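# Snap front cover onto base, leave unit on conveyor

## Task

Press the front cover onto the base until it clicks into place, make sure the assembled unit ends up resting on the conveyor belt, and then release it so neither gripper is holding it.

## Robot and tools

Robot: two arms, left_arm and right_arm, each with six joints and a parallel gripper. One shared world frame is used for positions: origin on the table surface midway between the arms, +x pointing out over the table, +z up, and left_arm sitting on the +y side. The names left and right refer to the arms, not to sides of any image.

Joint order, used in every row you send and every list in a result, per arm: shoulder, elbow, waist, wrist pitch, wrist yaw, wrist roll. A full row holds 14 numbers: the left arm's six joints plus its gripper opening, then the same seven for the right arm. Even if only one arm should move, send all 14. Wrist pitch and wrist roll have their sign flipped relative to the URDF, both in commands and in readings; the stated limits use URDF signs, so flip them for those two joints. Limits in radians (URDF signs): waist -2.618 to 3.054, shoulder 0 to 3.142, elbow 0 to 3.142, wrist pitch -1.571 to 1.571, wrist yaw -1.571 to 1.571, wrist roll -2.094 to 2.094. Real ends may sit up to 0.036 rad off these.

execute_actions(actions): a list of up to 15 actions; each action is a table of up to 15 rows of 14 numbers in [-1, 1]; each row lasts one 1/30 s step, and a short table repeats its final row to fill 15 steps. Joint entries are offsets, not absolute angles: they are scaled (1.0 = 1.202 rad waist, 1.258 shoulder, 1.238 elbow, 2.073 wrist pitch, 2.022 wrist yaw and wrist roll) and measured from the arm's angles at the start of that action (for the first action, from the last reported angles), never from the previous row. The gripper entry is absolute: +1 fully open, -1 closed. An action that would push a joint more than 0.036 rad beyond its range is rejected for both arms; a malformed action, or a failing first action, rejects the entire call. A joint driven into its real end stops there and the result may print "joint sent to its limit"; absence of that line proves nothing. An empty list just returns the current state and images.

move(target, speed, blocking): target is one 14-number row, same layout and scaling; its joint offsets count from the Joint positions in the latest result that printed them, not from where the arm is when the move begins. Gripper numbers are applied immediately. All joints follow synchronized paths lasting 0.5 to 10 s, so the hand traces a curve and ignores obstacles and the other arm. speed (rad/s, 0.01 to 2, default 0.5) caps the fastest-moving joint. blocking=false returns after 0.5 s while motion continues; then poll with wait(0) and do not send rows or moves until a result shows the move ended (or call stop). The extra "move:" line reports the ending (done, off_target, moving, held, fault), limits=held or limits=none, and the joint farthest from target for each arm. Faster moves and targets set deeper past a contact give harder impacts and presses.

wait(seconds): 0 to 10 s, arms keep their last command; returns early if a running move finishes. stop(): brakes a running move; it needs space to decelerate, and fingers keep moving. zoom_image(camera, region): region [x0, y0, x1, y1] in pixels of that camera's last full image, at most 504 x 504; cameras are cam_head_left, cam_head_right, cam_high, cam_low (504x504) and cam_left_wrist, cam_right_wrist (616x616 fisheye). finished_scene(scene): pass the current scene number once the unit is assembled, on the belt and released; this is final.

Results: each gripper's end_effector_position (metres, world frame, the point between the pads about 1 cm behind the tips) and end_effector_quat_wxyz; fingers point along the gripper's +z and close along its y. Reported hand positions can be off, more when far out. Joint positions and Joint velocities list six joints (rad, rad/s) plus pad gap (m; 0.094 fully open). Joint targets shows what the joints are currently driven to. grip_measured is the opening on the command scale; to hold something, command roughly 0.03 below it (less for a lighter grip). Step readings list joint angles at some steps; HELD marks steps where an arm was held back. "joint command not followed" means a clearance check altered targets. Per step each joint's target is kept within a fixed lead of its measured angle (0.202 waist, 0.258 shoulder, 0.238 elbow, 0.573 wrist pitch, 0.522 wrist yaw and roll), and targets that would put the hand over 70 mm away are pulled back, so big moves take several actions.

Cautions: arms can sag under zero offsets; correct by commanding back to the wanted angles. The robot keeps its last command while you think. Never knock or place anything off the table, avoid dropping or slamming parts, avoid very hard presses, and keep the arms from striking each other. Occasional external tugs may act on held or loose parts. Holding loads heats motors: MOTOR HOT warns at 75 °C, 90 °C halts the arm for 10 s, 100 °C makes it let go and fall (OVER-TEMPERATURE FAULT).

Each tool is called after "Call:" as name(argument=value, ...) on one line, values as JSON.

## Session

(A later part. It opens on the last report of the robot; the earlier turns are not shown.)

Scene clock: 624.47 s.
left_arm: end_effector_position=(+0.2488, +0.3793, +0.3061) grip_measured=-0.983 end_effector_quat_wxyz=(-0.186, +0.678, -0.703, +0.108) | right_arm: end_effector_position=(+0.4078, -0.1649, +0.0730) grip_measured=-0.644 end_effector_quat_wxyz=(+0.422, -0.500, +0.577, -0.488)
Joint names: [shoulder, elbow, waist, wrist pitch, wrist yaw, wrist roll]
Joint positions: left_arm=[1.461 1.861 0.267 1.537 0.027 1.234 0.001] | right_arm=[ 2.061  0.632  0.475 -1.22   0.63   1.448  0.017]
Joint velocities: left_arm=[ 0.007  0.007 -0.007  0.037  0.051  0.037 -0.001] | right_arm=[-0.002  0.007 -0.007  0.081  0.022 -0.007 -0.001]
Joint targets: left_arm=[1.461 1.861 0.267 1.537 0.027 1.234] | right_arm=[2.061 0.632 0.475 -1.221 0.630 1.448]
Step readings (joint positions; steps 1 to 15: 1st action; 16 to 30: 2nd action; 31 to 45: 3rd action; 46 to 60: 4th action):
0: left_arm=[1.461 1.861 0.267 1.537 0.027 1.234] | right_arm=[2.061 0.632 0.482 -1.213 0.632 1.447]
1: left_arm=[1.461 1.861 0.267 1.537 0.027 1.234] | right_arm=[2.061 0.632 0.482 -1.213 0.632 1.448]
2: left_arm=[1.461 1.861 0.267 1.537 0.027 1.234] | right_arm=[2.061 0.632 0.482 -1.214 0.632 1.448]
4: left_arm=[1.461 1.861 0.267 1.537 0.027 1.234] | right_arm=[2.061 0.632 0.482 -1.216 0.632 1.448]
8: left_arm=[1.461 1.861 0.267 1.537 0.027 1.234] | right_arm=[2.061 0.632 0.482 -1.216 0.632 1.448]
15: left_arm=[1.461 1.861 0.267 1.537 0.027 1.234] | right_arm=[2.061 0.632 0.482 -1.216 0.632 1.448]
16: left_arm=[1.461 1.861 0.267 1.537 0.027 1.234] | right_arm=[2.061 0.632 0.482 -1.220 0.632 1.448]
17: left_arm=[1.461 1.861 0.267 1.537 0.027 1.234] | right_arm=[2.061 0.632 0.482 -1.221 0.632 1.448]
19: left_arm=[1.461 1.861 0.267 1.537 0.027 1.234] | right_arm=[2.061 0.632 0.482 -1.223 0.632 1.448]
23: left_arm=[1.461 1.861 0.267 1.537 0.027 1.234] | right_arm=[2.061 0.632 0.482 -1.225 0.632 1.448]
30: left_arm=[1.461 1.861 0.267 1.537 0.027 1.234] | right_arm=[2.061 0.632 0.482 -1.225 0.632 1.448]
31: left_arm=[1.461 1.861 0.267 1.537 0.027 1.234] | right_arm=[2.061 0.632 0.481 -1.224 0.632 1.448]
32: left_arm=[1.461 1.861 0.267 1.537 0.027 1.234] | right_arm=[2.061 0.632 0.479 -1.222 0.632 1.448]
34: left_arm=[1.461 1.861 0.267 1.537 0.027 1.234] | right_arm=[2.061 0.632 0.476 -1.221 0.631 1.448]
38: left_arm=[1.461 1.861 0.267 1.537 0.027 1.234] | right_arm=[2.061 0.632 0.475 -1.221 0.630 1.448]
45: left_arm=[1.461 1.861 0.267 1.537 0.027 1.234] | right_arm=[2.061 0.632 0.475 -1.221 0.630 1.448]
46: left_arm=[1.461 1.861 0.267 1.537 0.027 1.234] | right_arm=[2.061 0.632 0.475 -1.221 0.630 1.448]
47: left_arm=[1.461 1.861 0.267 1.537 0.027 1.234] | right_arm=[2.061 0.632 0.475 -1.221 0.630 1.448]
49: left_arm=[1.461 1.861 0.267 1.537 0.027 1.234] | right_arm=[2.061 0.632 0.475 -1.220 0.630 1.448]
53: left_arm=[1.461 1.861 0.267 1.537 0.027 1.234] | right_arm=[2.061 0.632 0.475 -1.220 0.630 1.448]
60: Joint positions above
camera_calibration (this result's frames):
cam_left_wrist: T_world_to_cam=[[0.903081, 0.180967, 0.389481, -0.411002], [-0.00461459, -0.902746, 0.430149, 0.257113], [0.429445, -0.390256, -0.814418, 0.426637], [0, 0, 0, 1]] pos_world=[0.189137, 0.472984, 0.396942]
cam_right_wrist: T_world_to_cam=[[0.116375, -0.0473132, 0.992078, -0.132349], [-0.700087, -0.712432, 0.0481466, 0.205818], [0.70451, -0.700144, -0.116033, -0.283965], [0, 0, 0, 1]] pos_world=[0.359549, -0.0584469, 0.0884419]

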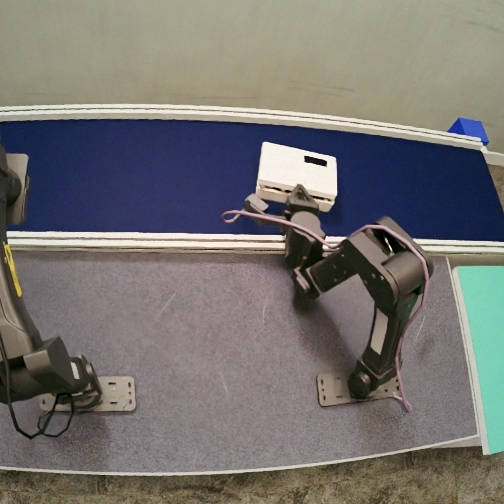

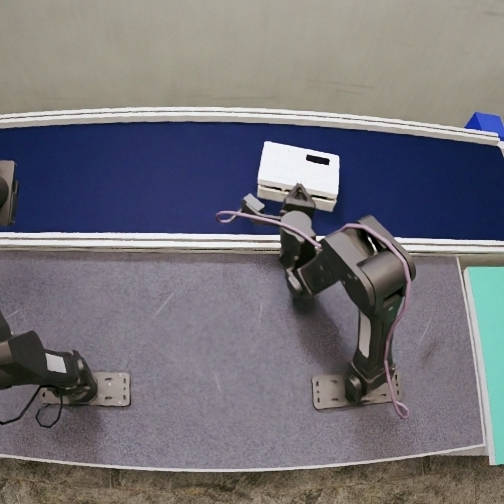

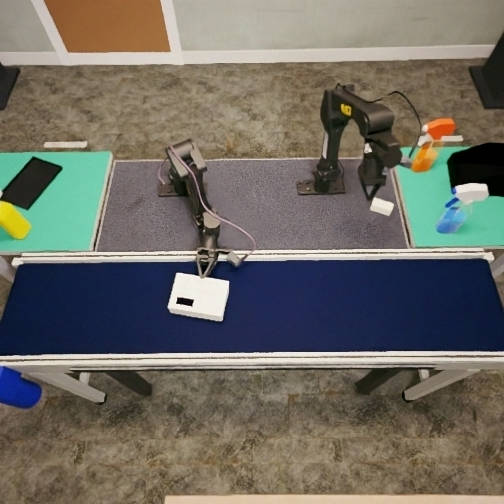

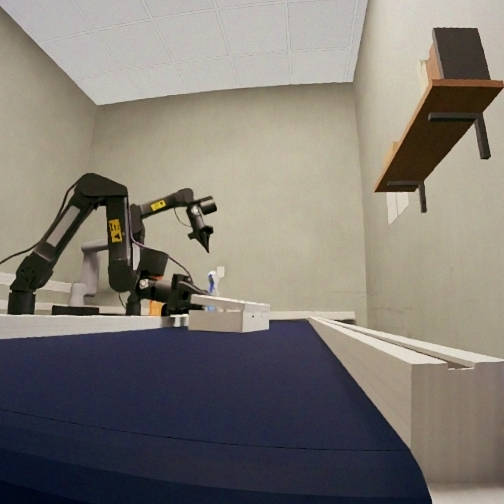

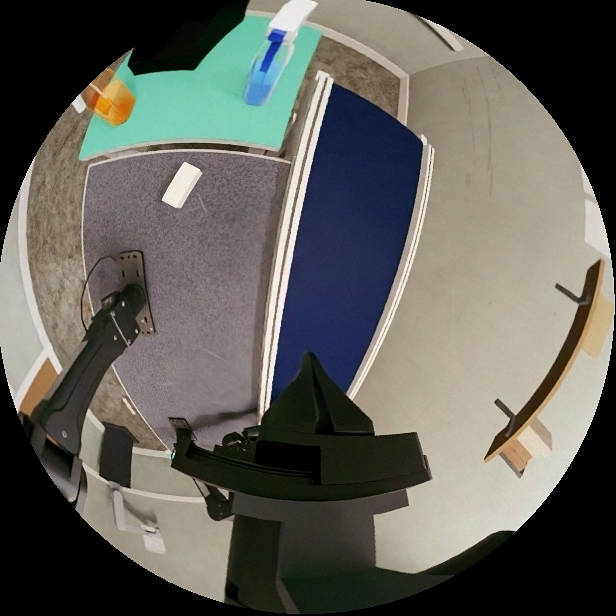

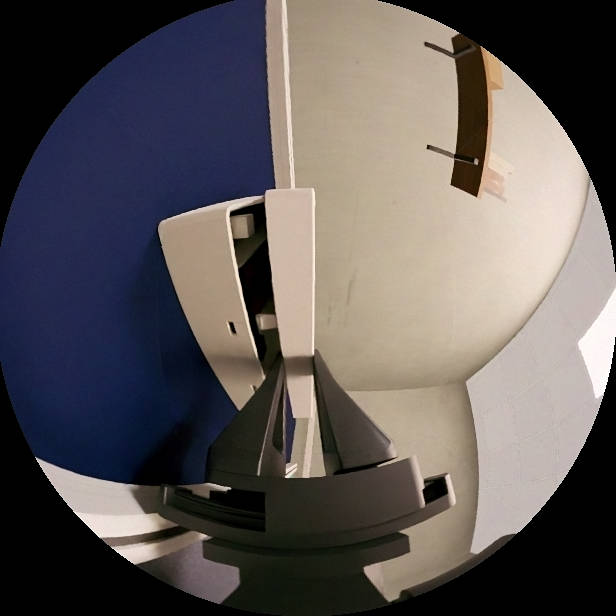

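Call:
execute_actions(actions=[[[0,0,0,0,0,0,-1,-0.04,0,0,-0.01,0,0,-0.72]],[[0,0,0,0,0,0,-1,0,0,-0.015,0,0,0,-0.72]]])

Call:
zoom_image(camera="cam_right_wrist", region=[160,170,400,420])

Call:
zoom_image(camera="cam_low", region=[160,270,280,340])

Scene clock: 646.03 s.
left_arm: end_effector_position=(+0.2488, +0.3793, +0.3061) grip_measured=-0.983 end_effector_quat_wxyz=(-0.186, +0.678, -0.703, +0.108) | right_arm: end_effector_position=(+0.4096, -0.1685, +0.0829) grip_measured=-0.644 end_effector_quat_wxyz=(+0.426, -0.493, +0.578, -0.492)
Joint names: [shoulder, elbow, waist, wrist pitch, wrist yaw, wrist roll]
Joint positions: left_arm=[1.461 1.861 0.267 1.537 0.027 1.234 0.001] | right_arm=[ 2.033  0.632  0.466 -1.211  0.629  1.449  0.017]
Joint velocities: left_arm=[-0.017 -0.017  0.002 -0.037 -0.051  0.051 -0.   ] | right_arm=[ 0.007 -0.012  0.002 -0.022 -0.007  0.095  0.   ]
Joint targets: left_arm=[1.461 1.861 0.267 1.537 0.027 1.234] | right_arm=[2.033 0.632 0.457 -1.218 0.629 1.449]
Step readings (joint positions; steps 1 to 15: 1st action; 16 to 30: 2nd action):
0: left_arm=[1.461 1.861 0.267 1.537 0.027 1.234] | right_arm=[2.061 0.632 0.475 -1.220 0.630 1.448]
1: left_arm=[1.461 1.861 0.267 1.537 0.027 1.234] | right_arm=[2.059 0.632 0.475 -1.219 0.630 1.448]
2: left_arm=[1.461 1.861 0.267 1.537 0.027 1.234] | right_arm=[2.054 0.632 0.475 -1.216 0.629 1.449]
4: left_arm=[1.461 1.861 0.267 1.537 0.027 1.234] | right_arm=[2.042 0.632 0.475 -1.216 0.629 1.449]
8: left_arm=[1.461 1.861 0.267 1.537 0.027 1.234] | right_arm=[2.033 0.632 0.475 -1.218 0.629 1.449]
15: left_arm=[1.461 1.861 0.267 1.537 0.027 1.234] | right_arm=[2.033 0.632 0.475 -1.218 0.629 1.449]
16: left_arm=[1.461 1.861 0.267 1.537 0.027 1.234] | right_arm=[2.033 0.632 0.474 -1.217 0.629 1.449]
17: left_arm=[1.461 1.861 0.267 1.537 0.027 1.234] | right_arm=[2.033 0.632 0.473 -1.215 0.629 1.449]
19: left_arm=[1.461 1.861 0.267 1.537 0.027 1.234] | right_arm=[2.033 0.632 0.469 -1.212 0.629 1.449]
23: left_arm=[1.461 1.861 0.267 1.537 0.027 1.234] | right_arm=[2.033 0.632 0.466 -1.211 0.629 1.449]
30: Joint positions above
camera_calibration (this result's frames):
cam_left_wrist: T_world_to_cam=[[0.903081, 0.180967, 0.389481, -0.411002], [-0.00461459, -0.902746, 0.430149, 0.257113], [0.429445, -0.390256, -0.814418, 0.426637], [0, 0, 0, 1]] pos_world=[0.189137, 0.472984, 0.396942]
cam_right_wrist: T_world_to_cam=[[0.100213, -0.0558293, 0.993398, -0.137472], [-0.706292, -0.70722, 0.0315042, 0.208868], [0.700792, -0.704786, -0.110305, -0.286263], [0, 0, 0, 1]] pos_world=[0.361909, -0.0617136, 0.0984083]

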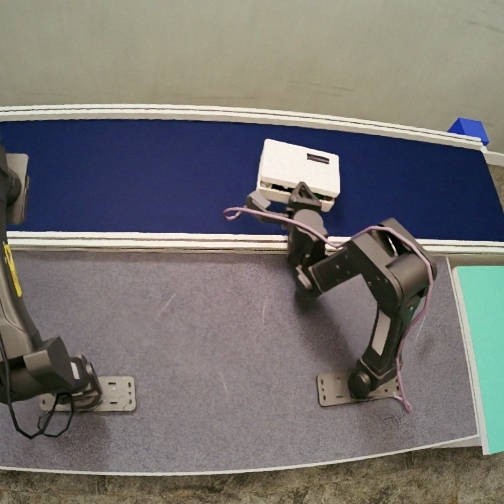

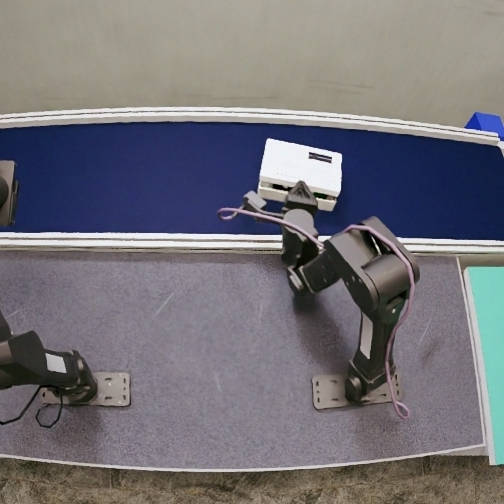

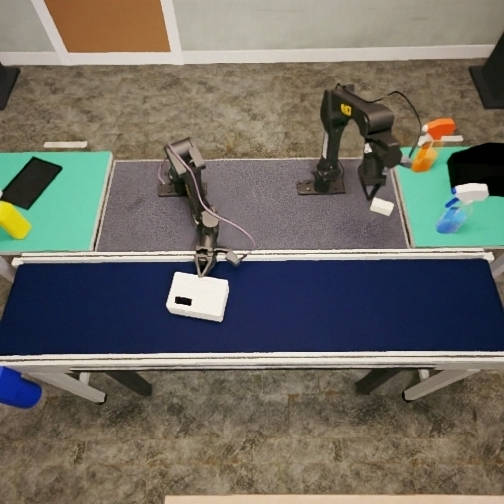

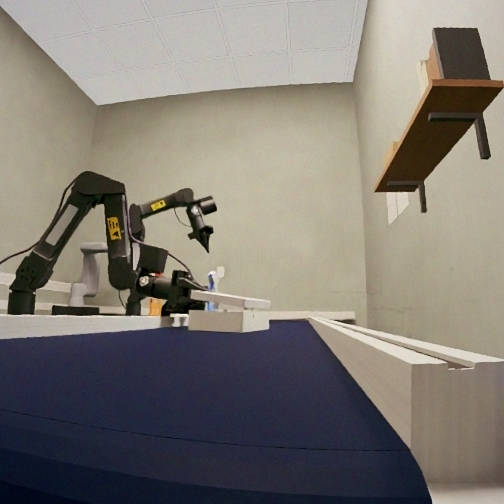

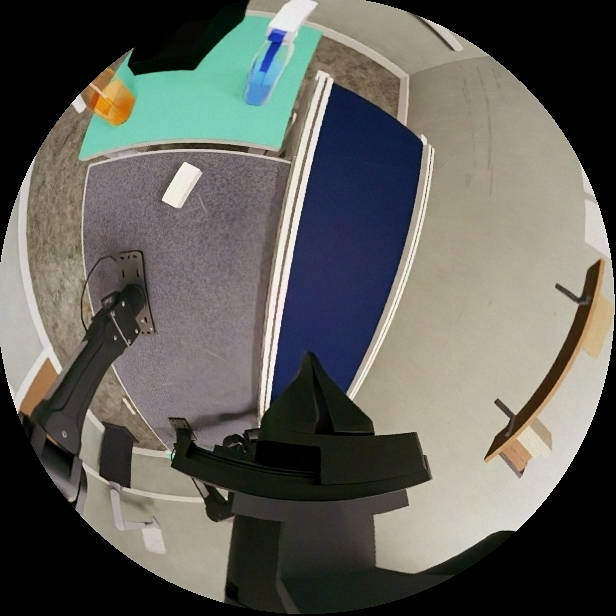

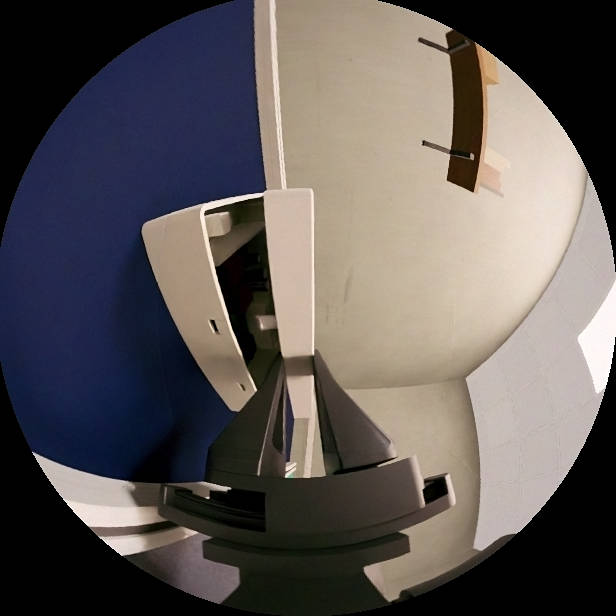

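Region (160, 170, 400, 420) of cam_right_wrist's 616x616 image, scaled by 2.016, with more detail than that image has; it fills the left 484 columns of this view, and the rest is white.

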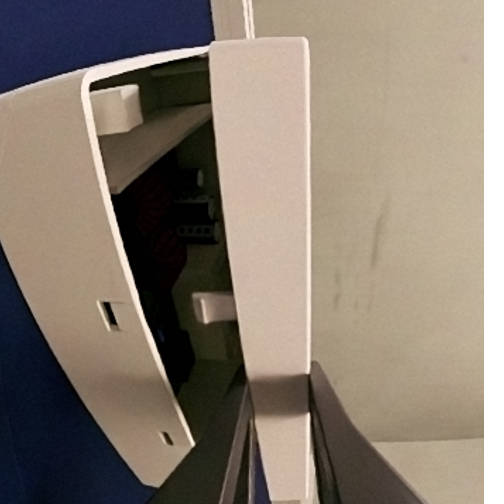

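Region (160, 270, 280, 340) of cam_low's 504x504 image, scaled by 4.200, with more detail than that image has; it fills the top 294 rows of this view, and the rest is white.

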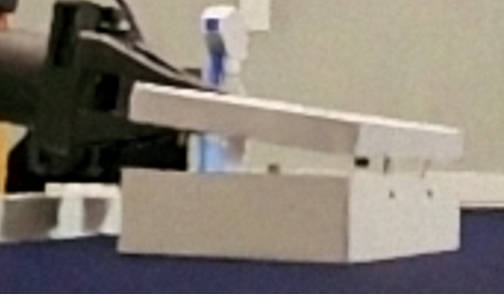

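Call:
execute_actions(actions=[[[0,0,0,0,0,0,-1,0.035,0,0,-0.01,0,0,-0.72]],[[0,0,0,0,0,0,-1,0,0,0,0,0,0,-0.42]],[[0,0,0,0,0,0,-1,-0.03,-0.035,0.015,-0.01,0,0,-0.42]],[[0,0,0,0,0,0,-1,-0.03,-0.035,0.015,-0.01,0,0,-0.42]],[[0,0,0,0,0,0,-1,-0.03,-0.035,0.015,-0.01,0,0,-0.42]],[[0,0,0,0,0,0,-1,-0.03,-0.035,0.015,-0.01,0,0,-0.42]]])

Call:
zoom_image(camera="cam_low", region=[160,270,280,340])

Scene clock: 655.97 s.
left_arm: end_effector_position=(+0.2488, +0.3793, +0.3061) grip_measured=-0.983 end_effector_quat_wxyz=(-0.186, +0.678, -0.703, +0.108) | right_arm: end_effector_position=(+0.3797, -0.1655, +0.0805) grip_measured=-0.423 end_effector_quat_wxyz=(+0.435, -0.505, +0.567, -0.484)
Joint names: [shoulder, elbow, waist, wrist pitch, wrist yaw, wrist roll]
Joint positions: left_arm=[1.461 1.861 0.267 1.537 0.027 1.234 0.001] | right_arm=[ 1.989  0.51   0.505 -1.288  0.629  1.453  0.027]
Joint velocities: left_arm=[-0.017 -0.002 -0.002  0.007 -0.007  0.022  0.001] | right_arm=[ 0.017 -0.002 -0.007  0.081 -0.037 -0.022 -0.001]
Joint targets: left_arm=[1.461 1.861 0.267 1.537 0.027 1.234] | right_arm=[1.969 0.497 0.514 -1.295 0.629 1.453]
Step readings (joint positions; steps 1 to 15: 1st action; 16 to 30: 2nd action; 31 to 45: 3rd action; 46 to 60: 4th action; 61 to 75: 5th action; 76 to 90: 6th action):
0: left_arm=[1.461 1.861 0.267 1.537 0.027 1.234] | right_arm=[2.033 0.632 0.466 -1.211 0.629 1.449]
1: left_arm=[1.461 1.861 0.267 1.537 0.027 1.234] | right_arm=[2.037 0.632 0.466 -1.214 0.629 1.449]
2: left_arm=[1.461 1.861 0.267 1.537 0.027 1.234] | right_arm=[2.044 0.632 0.466 -1.221 0.629 1.449]
4: left_arm=[1.461 1.861 0.267 1.537 0.027 1.234] | right_arm=[2.054 0.632 0.466 -1.236 0.629 1.450]
8: left_arm=[1.461 1.861 0.267 1.537 0.027 1.234] | right_arm=[2.056 0.632 0.466 -1.244 0.629 1.451]
15: left_arm=[1.461 1.861 0.267 1.537 0.027 1.234] | right_arm=[2.057 0.632 0.466 -1.244 0.629 1.451]
16: left_arm=[1.461 1.861 0.267 1.537 0.027 1.234] | right_arm=[2.057 0.632 0.466 -1.245 0.629 1.451]
17: left_arm=[1.461 1.861 0.267 1.537 0.027 1.234] | right_arm=[2.057 0.632 0.466 -1.244 0.629 1.451]
19: left_arm=[1.461 1.861 0.267 1.537 0.027 1.234] | right_arm=[2.057 0.632 0.466 -1.244 0.629 1.452]
23: left_arm=[1.461 1.861 0.267 1.537 0.027 1.234] | right_arm=[2.057 0.632 0.466 -1.243 0.629 1.452]
30: left_arm=[1.461 1.861 0.267 1.537 0.027 1.234] | right_arm=[2.057 0.632 0.466 -1.243 0.629 1.452]
31: left_arm=[1.461 1.861 0.267 1.537 0.027 1.234] | right_arm=[2.055 0.628 0.467 -1.244 0.629 1.452]
32: left_arm=[1.461 1.861 0.267 1.537 0.027 1.234] | right_arm=[2.050 0.619 0.469 -1.246 0.629 1.452]
34: left_arm=[1.461 1.861 0.267 1.537 0.027 1.234] | right_arm=[2.042 0.605 0.474 -1.247 0.629 1.452]
38: left_arm=[1.461 1.861 0.267 1.537 0.027 1.234] | right_arm=[2.042 0.600 0.476 -1.247 0.629 1.452]
45: left_arm=[1.461 1.861 0.267 1.537 0.027 1.234] | right_arm=[2.042 0.600 0.476 -1.247 0.629 1.452]
46: left_arm=[1.461 1.861 0.267 1.537 0.027 1.234] | right_arm=[2.040 0.596 0.477 -1.248 0.629 1.452]
47: left_arm=[1.461 1.861 0.267 1.537 0.027 1.234] | right_arm=[2.034 0.587 0.479 -1.250 0.629 1.452]
49: left_arm=[1.461 1.861 0.267 1.537 0.027 1.234] | right_arm=[2.026 0.573 0.484 -1.254 0.629 1.452]
53: left_arm=[1.461 1.861 0.267 1.537 0.027 1.234] | right_arm=[2.025 0.570 0.486 -1.258 0.629 1.452]
60: left_arm=[1.461 1.861 0.267 1.537 0.027 1.234] | right_arm=[2.025 0.570 0.486 -1.260 0.629 1.452]
61: left_arm=[1.461 1.861 0.267 1.537 0.027 1.234] | right_arm=[2.022 0.566 0.487 -1.262 0.629 1.452]
62: left_arm=[1.461 1.861 0.267 1.537 0.027 1.234] | right_arm=[2.017 0.557 0.489 -1.265 0.629 1.452]
64: left_arm=[1.461 1.861 0.267 1.537 0.027 1.234] | right_arm=[2.009 0.544 0.494 -1.268 0.629 1.452]
68: left_arm=[1.461 1.861 0.267 1.537 0.027 1.234] | right_arm=[2.007 0.541 0.496 -1.272 0.629 1.452]
75: left_arm=[1.461 1.861 0.267 1.537 0.027 1.234] | right_arm=[2.007 0.541 0.496 -1.274 0.629 1.452]
76: left_arm=[1.461 1.861 0.267 1.537 0.027 1.234] | right_arm=[2.005 0.536 0.497 -1.276 0.629 1.452]
77: left_arm=[1.461 1.861 0.267 1.537 0.027 1.234] | right_arm=[1.999 0.527 0.499 -1.278 0.629 1.452]
79: left_arm=[1.461 1.861 0.267 1.537 0.027 1.234] | right_arm=[1.991 0.513 0.504 -1.282 0.629 1.452]
83: left_arm=[1.461 1.861 0.267 1.537 0.027 1.234] | right_arm=[1.989 0.510 0.505 -1.285 0.629 1.453]
90: Joint positions above
camera_calibration (this result's frames):
cam_left_wrist: T_world_to_cam=[[0.903081, 0.180967, 0.389481, -0.411002], [-0.00461459, -0.902746, 0.430149, 0.257113], [0.429445, -0.390256, -0.814418, 0.426637], [0, 0, 0, 1]] pos_world=[0.189137, 0.472984, 0.396942]
cam_right_wrist: T_world_to_cam=[[0.103713, -0.0478751, 0.993454, -0.131931], [-0.677533, -0.734644, 0.0353293, 0.174133], [0.728143, -0.676762, -0.108629, -0.269385], [0, 0, 0, 1]] pos_world=[0.327814, -0.0607002, 0.0956524]

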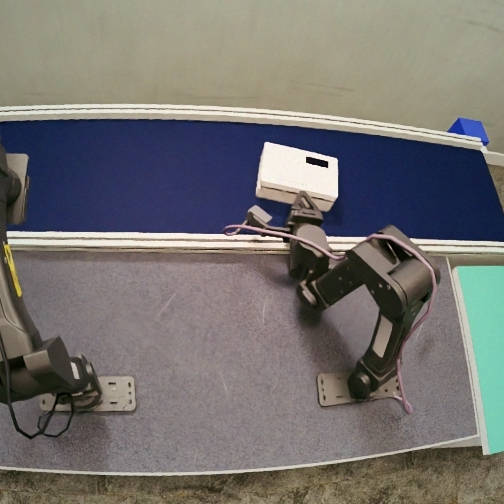

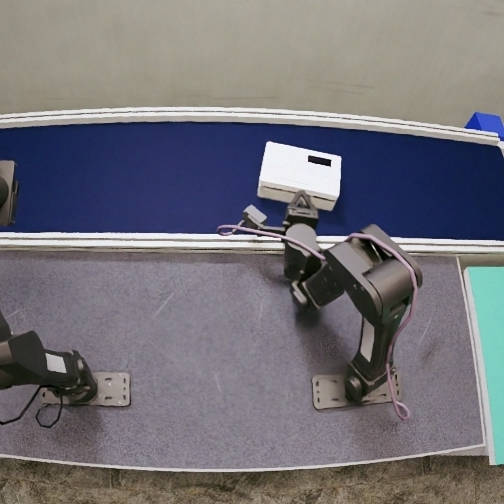

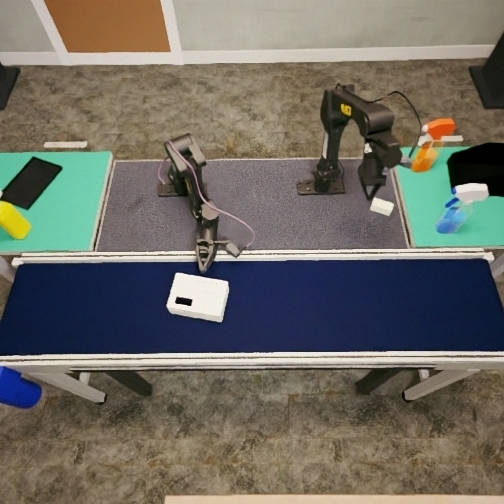

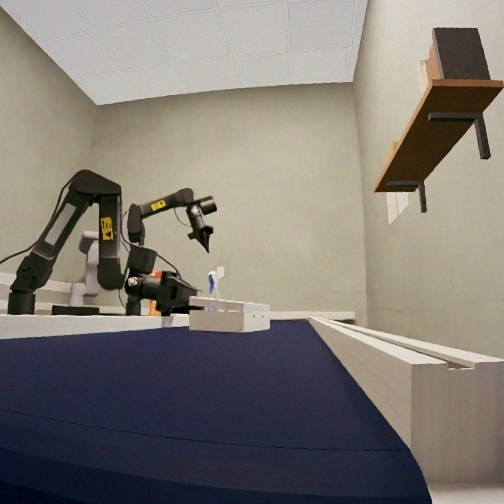

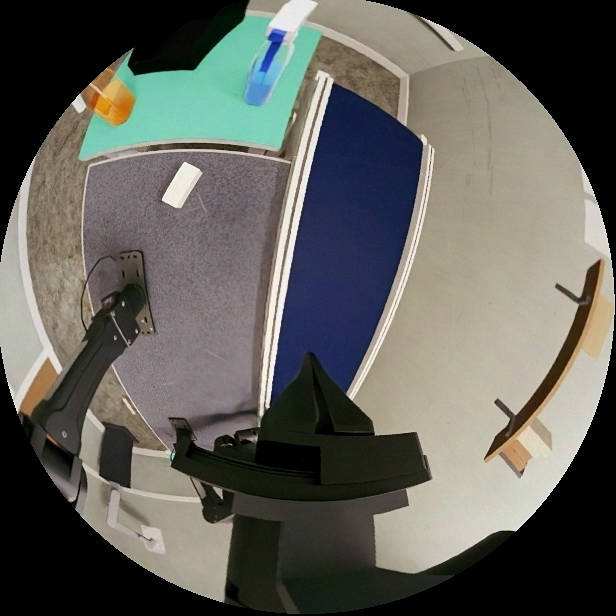

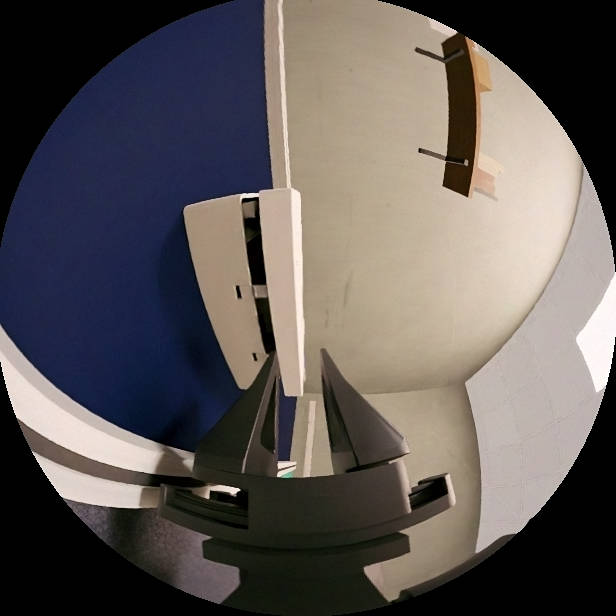

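Region (160, 270, 280, 340) of cam_low's 504x504 image, scaled by 4.200, with more detail than that image has; it fills the top 294 rows of this view, and the rest is white.

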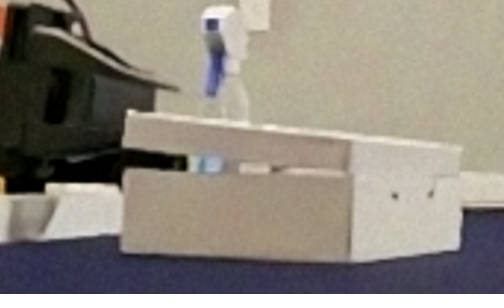

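Call:
move(target=[0,0,0,0,0,0,-1,-0.2,0,0,0,0,0,-1])

Call:
move(target=[0,0,0,0,0,0,-1,0,0.72,-0.1,0.65,-0.155,0.05,-1], speed=1)

Call:
move(target=[0,0,0,0,0,0,-1,0.4,0.72,-0.11,0.65,-0.155,0,-1], speed=1)

Scene clock: 663.67 s.
left_arm: end_effector_position=(+0.2488, +0.3793, +0.3061) grip_measured=-0.983 end_effector_quat_wxyz=(-0.186, +0.678, -0.703, +0.108) | right_arm: end_effector_position=(+0.3778, -0.1666, +0.1763) grip_measured=-0.991 end_effector_quat_wxyz=(+0.521, -0.425, +0.547, -0.499)
Joint names: [shoulder, elbow, waist, wrist pitch, wrist yaw, wrist roll]
Joint positions: left_arm=[1.461 1.861 0.267 1.537 0.027 1.234 0.001] | right_arm=[ 1.753  0.51   0.505 -1.292  0.629  1.454  0.   ]
Joint velocities: left_arm=[-0.002  0.002  0.012 -0.007  0.022  0.066  0.   ] | right_arm=[-0.007  0.017 -0.002 -0.007  0.037  0.051 -0.001]
Joint targets: left_arm=[1.461 1.861 0.267 1.537 0.027 1.234] | right_arm=[1.738 0.510 0.505 -1.287 0.629 1.453]
move: done; limits=none; left_arm: farthest joint: the waist, 0.000 radians from its target (0.000 radians at the start); right_arm: farthest joint: the shoulder, 0.016 radians from its target (0.252 radians at the start)
camera_calibration (this result's frames):
cam_left_wrist: T_world_to_cam=[[0.903081, 0.180967, 0.389481, -0.411002], [-0.00461459, -0.902746, 0.430149, 0.257113], [0.429445, -0.390256, -0.814418, 0.426637], [0, 0, 0, 1]] pos_world=[0.189137, 0.472984, 0.396942]
cam_right_wrist: T_world_to_cam=[[-0.102951, -0.166812, 0.980599, -0.166437], [-0.661002, -0.725202, -0.192764, 0.204179], [0.743288, -0.668023, -0.0356029, -0.275477], [0, 0, 0, 1]] pos_world=[0.322587, -0.063718, 0.192758]

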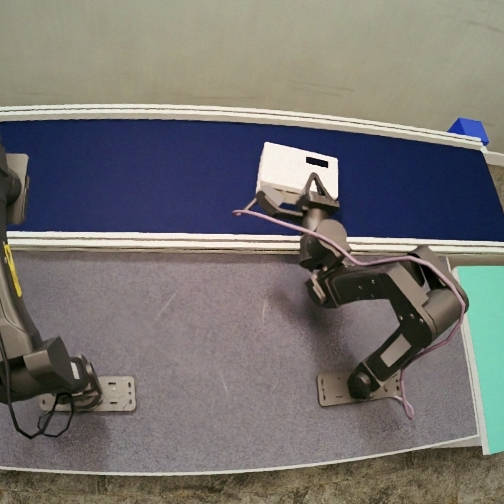

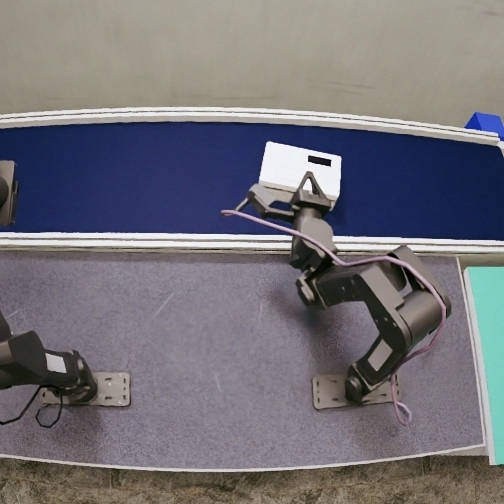

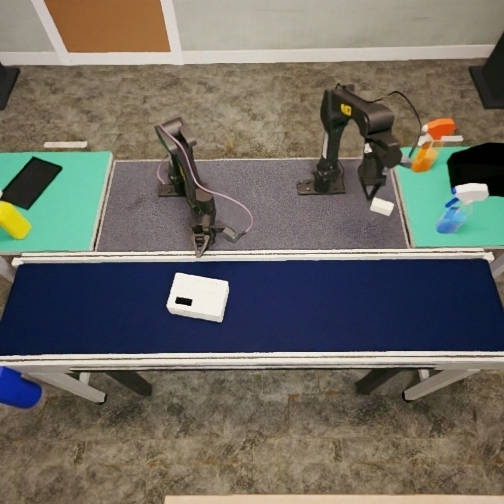

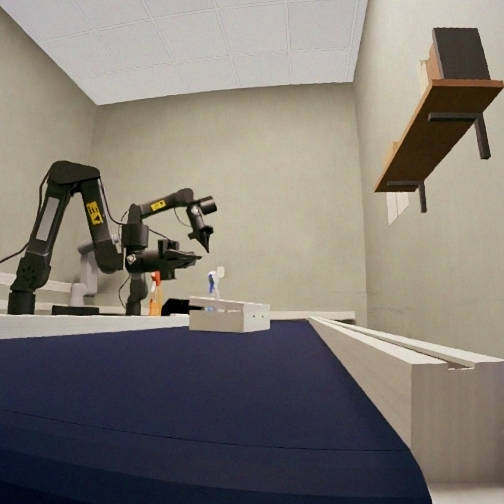

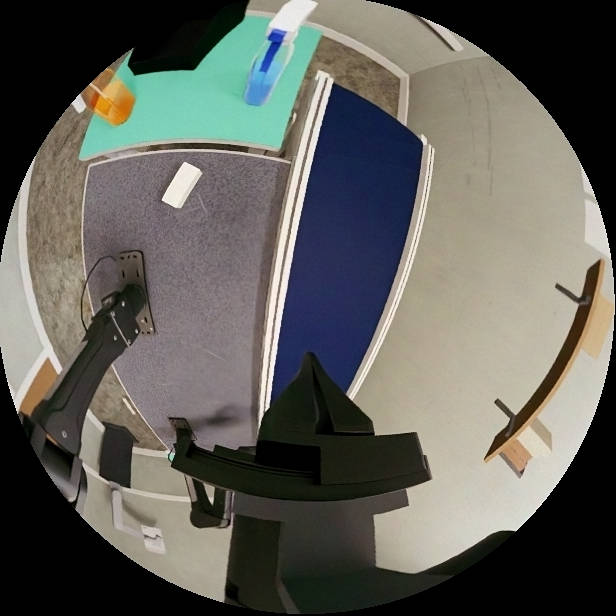

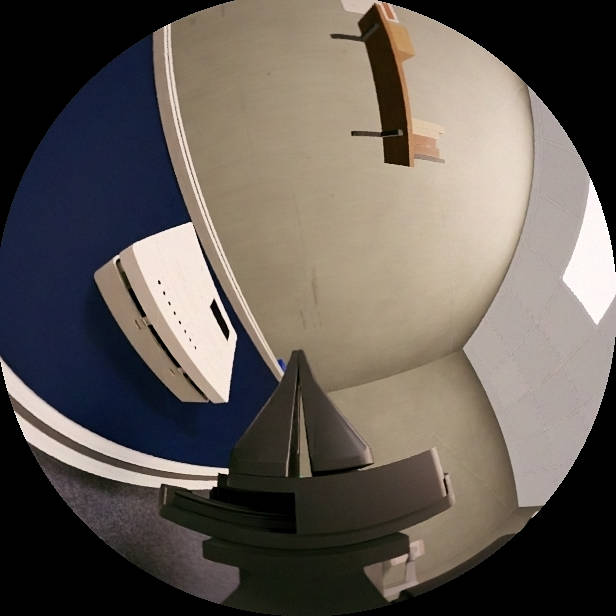

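Scene clock: 665.93 s.
left_arm: end_effector_position=(+0.2488, +0.3793, +0.3061) grip_measured=-0.983 end_effector_quat_wxyz=(-0.186, +0.678, -0.703, +0.108) | right_arm: end_effector_position=(+0.4789, -0.1220, +0.2509) grip_measured=-0.991 end_effector_quat_wxyz=(-0.383, +0.638, -0.531, +0.407)
Joint names: [shoulder, elbow, waist, wrist pitch, wrist yaw, wrist roll]
Joint positions: left_arm=[1.461 1.861 0.267 1.537 0.027 1.234 0.001] | right_arm=[1.753 1.384 0.393 0.04  0.327 1.555 0.   ]
Joint velocities: left_arm=[-0.002 -0.002 -0.012 -0.037  0.022 -0.007  0.001] | right_arm=[-0.012 -0.012  0.002  0.051 -0.022 -0.081 -0.001]
Joint targets: left_arm=[1.461 1.861 0.267 1.537 0.027 1.234] | right_arm=[1.753 1.402 0.385 0.055 0.315 1.555]
move: done; limits=none; left_arm: farthest joint: the waist, 0.000 radians from its target (0.000 radians at the start); right_arm: farthest joint: the elbow, 0.017 radians from its target (0.891 radians at the start)
camera_calibration (this result's frames):
cam_left_wrist: T_world_to_cam=[[0.903081, 0.180967, 0.389481, -0.411002], [-0.00461459, -0.902746, 0.430149, 0.257113], [0.429445, -0.390256, -0.814418, 0.426637], [0, 0, 0, 1]] pos_world=[0.189137, 0.472984, 0.396942]
cam_right_wrist: T_world_to_cam=[[0.325887, 0.109855, 0.939005, -0.382927], [-0.47986, -0.836554, 0.264407, 0.102753], [0.814575, -0.536758, -0.219907, -0.29003], [0, 0, 0, 1]] pos_world=[0.410349, -0.0276507, 0.268622]

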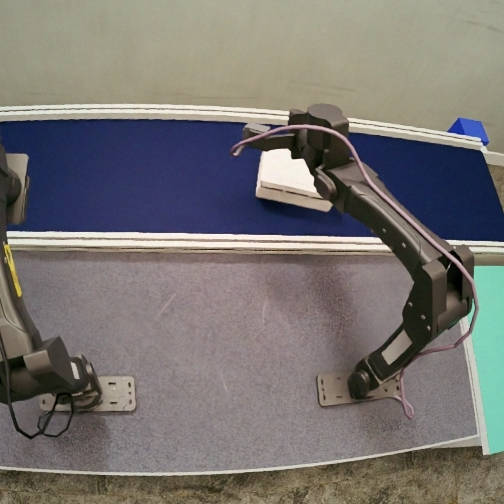

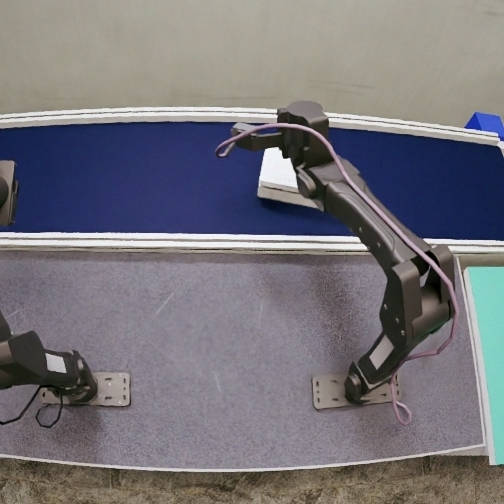

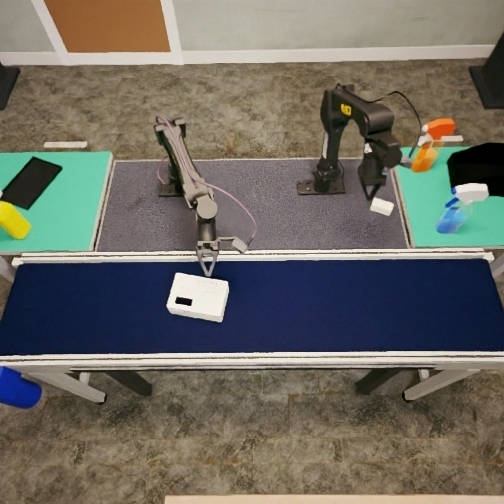

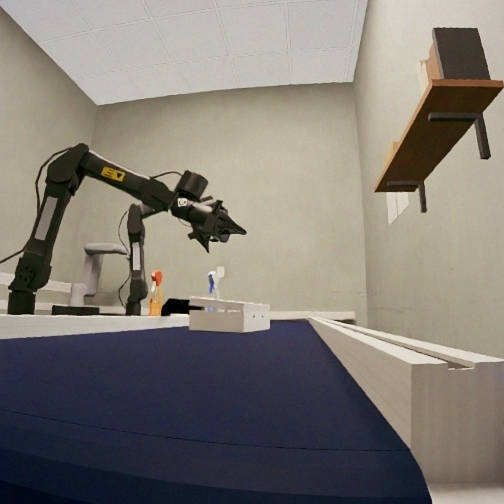

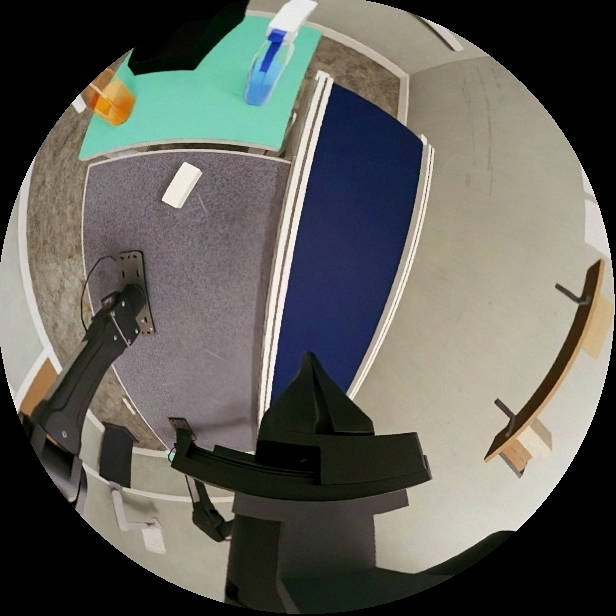

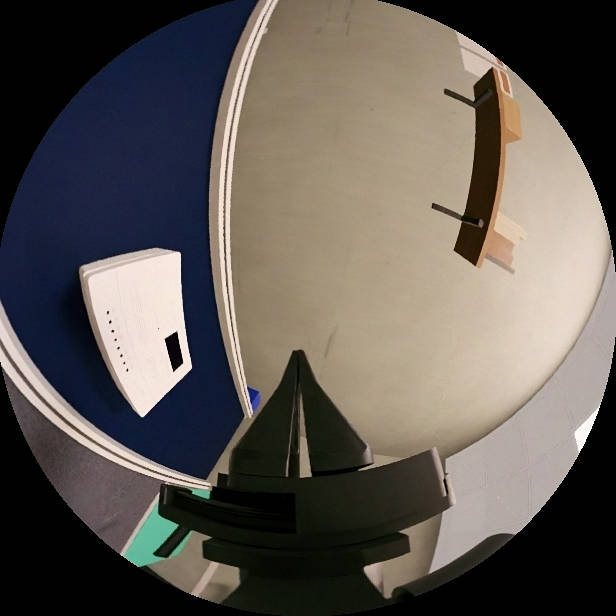

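Scene clock: 668.20 s.
left_arm: end_effector_position=(+0.2488, +0.3793, +0.3061) grip_measured=-0.983 end_effector_quat_wxyz=(-0.186, +0.678, -0.703, +0.108) | right_arm: end_effector_position=(+0.4265, -0.1546, +0.1448) grip_measured=-0.991 end_effector_quat_wxyz=(-0.076, +0.791, -0.602, +0.075)
Joint names: [shoulder, elbow, waist, wrist pitch, wrist yaw, wrist roll]
Joint positions: left_arm=[1.461 1.861 0.267 1.537 0.027 1.234 0.001] | right_arm=[2.244 2.254 0.267 1.37  0.032 1.555 0.   ]
Joint velocities: left_arm=[-0.007 -0.007 -0.007 -0.066 -0.022  0.037  0.001] | right_arm=[-0.002 -0.002  0.007  0.007 -0.037  0.066 -0.001]
Joint targets: left_arm=[1.461 1.861 0.267 1.537 0.027 1.234] | right_arm=[2.256 2.275 0.261 1.388 0.013 1.555]
move: off_target (right_arm); limits=none; left_arm: farthest joint: the waist, 0.000 radians from its target (0.000 radians at the start); right_arm: farthest joint: the elbow, 0.021 radians from its target (0.891 radians at the start)
camera_calibration (this result's frames):
cam_left_wrist: T_world_to_cam=[[0.903081, 0.180967, 0.389481, -0.411002], [-0.00461459, -0.902746, 0.430149, 0.257113], [0.429445, -0.390256, -0.814418, 0.426637], [0, 0, 0, 1]] pos_world=[0.189137, 0.472984, 0.396942]
cam_right_wrist: T_world_to_cam=[[0.938987, 0.23034, 0.255436, -0.40655], [0.0383059, -0.808058, 0.587856, -0.185037], [0.341814, -0.542204, -0.767579, -0.00810052], [0, 0, 0, 1]] pos_world=[0.391602, -0.0602683, 0.206405]

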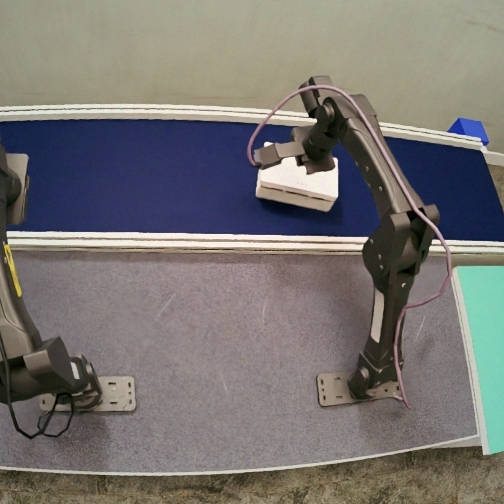

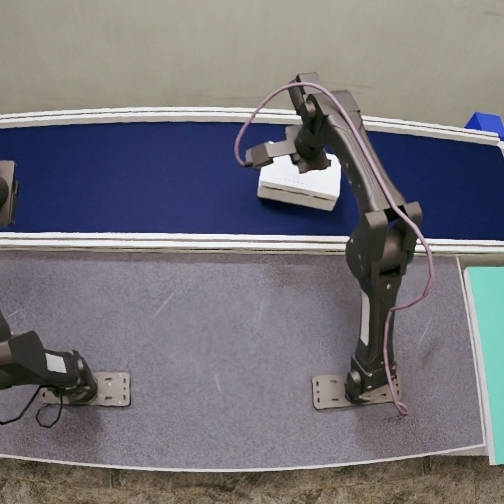

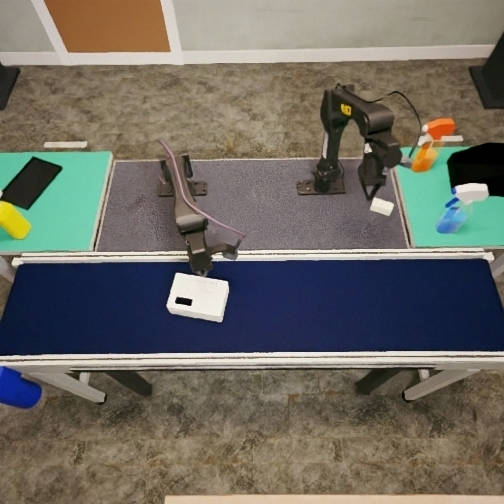

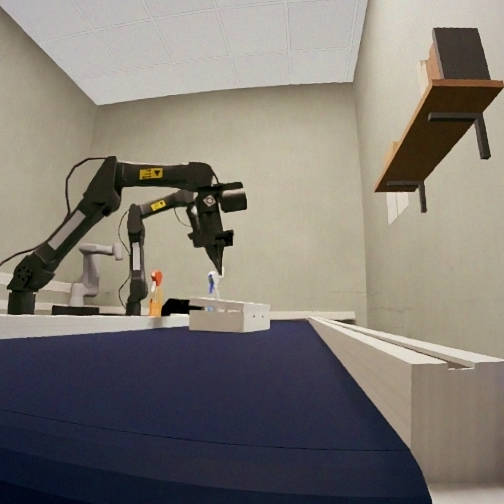

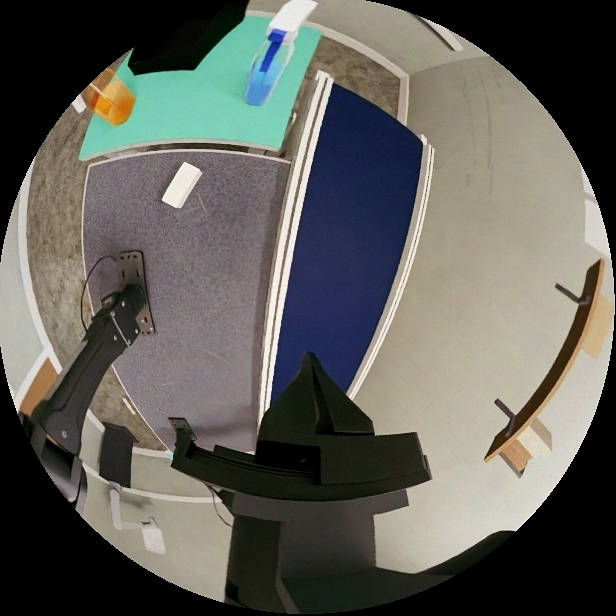

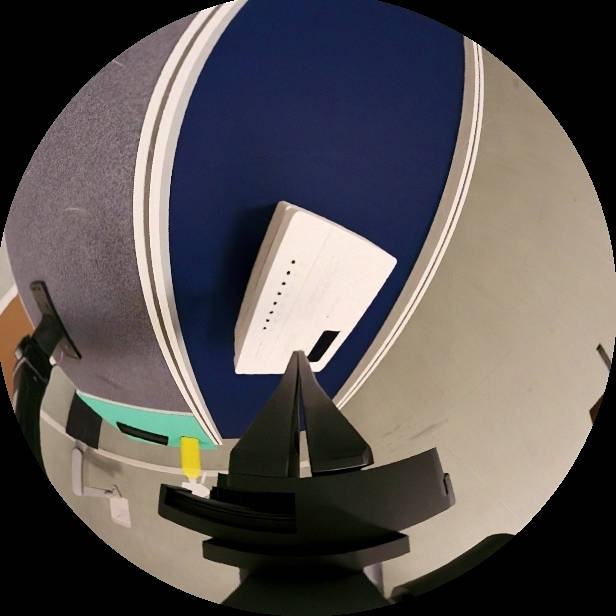

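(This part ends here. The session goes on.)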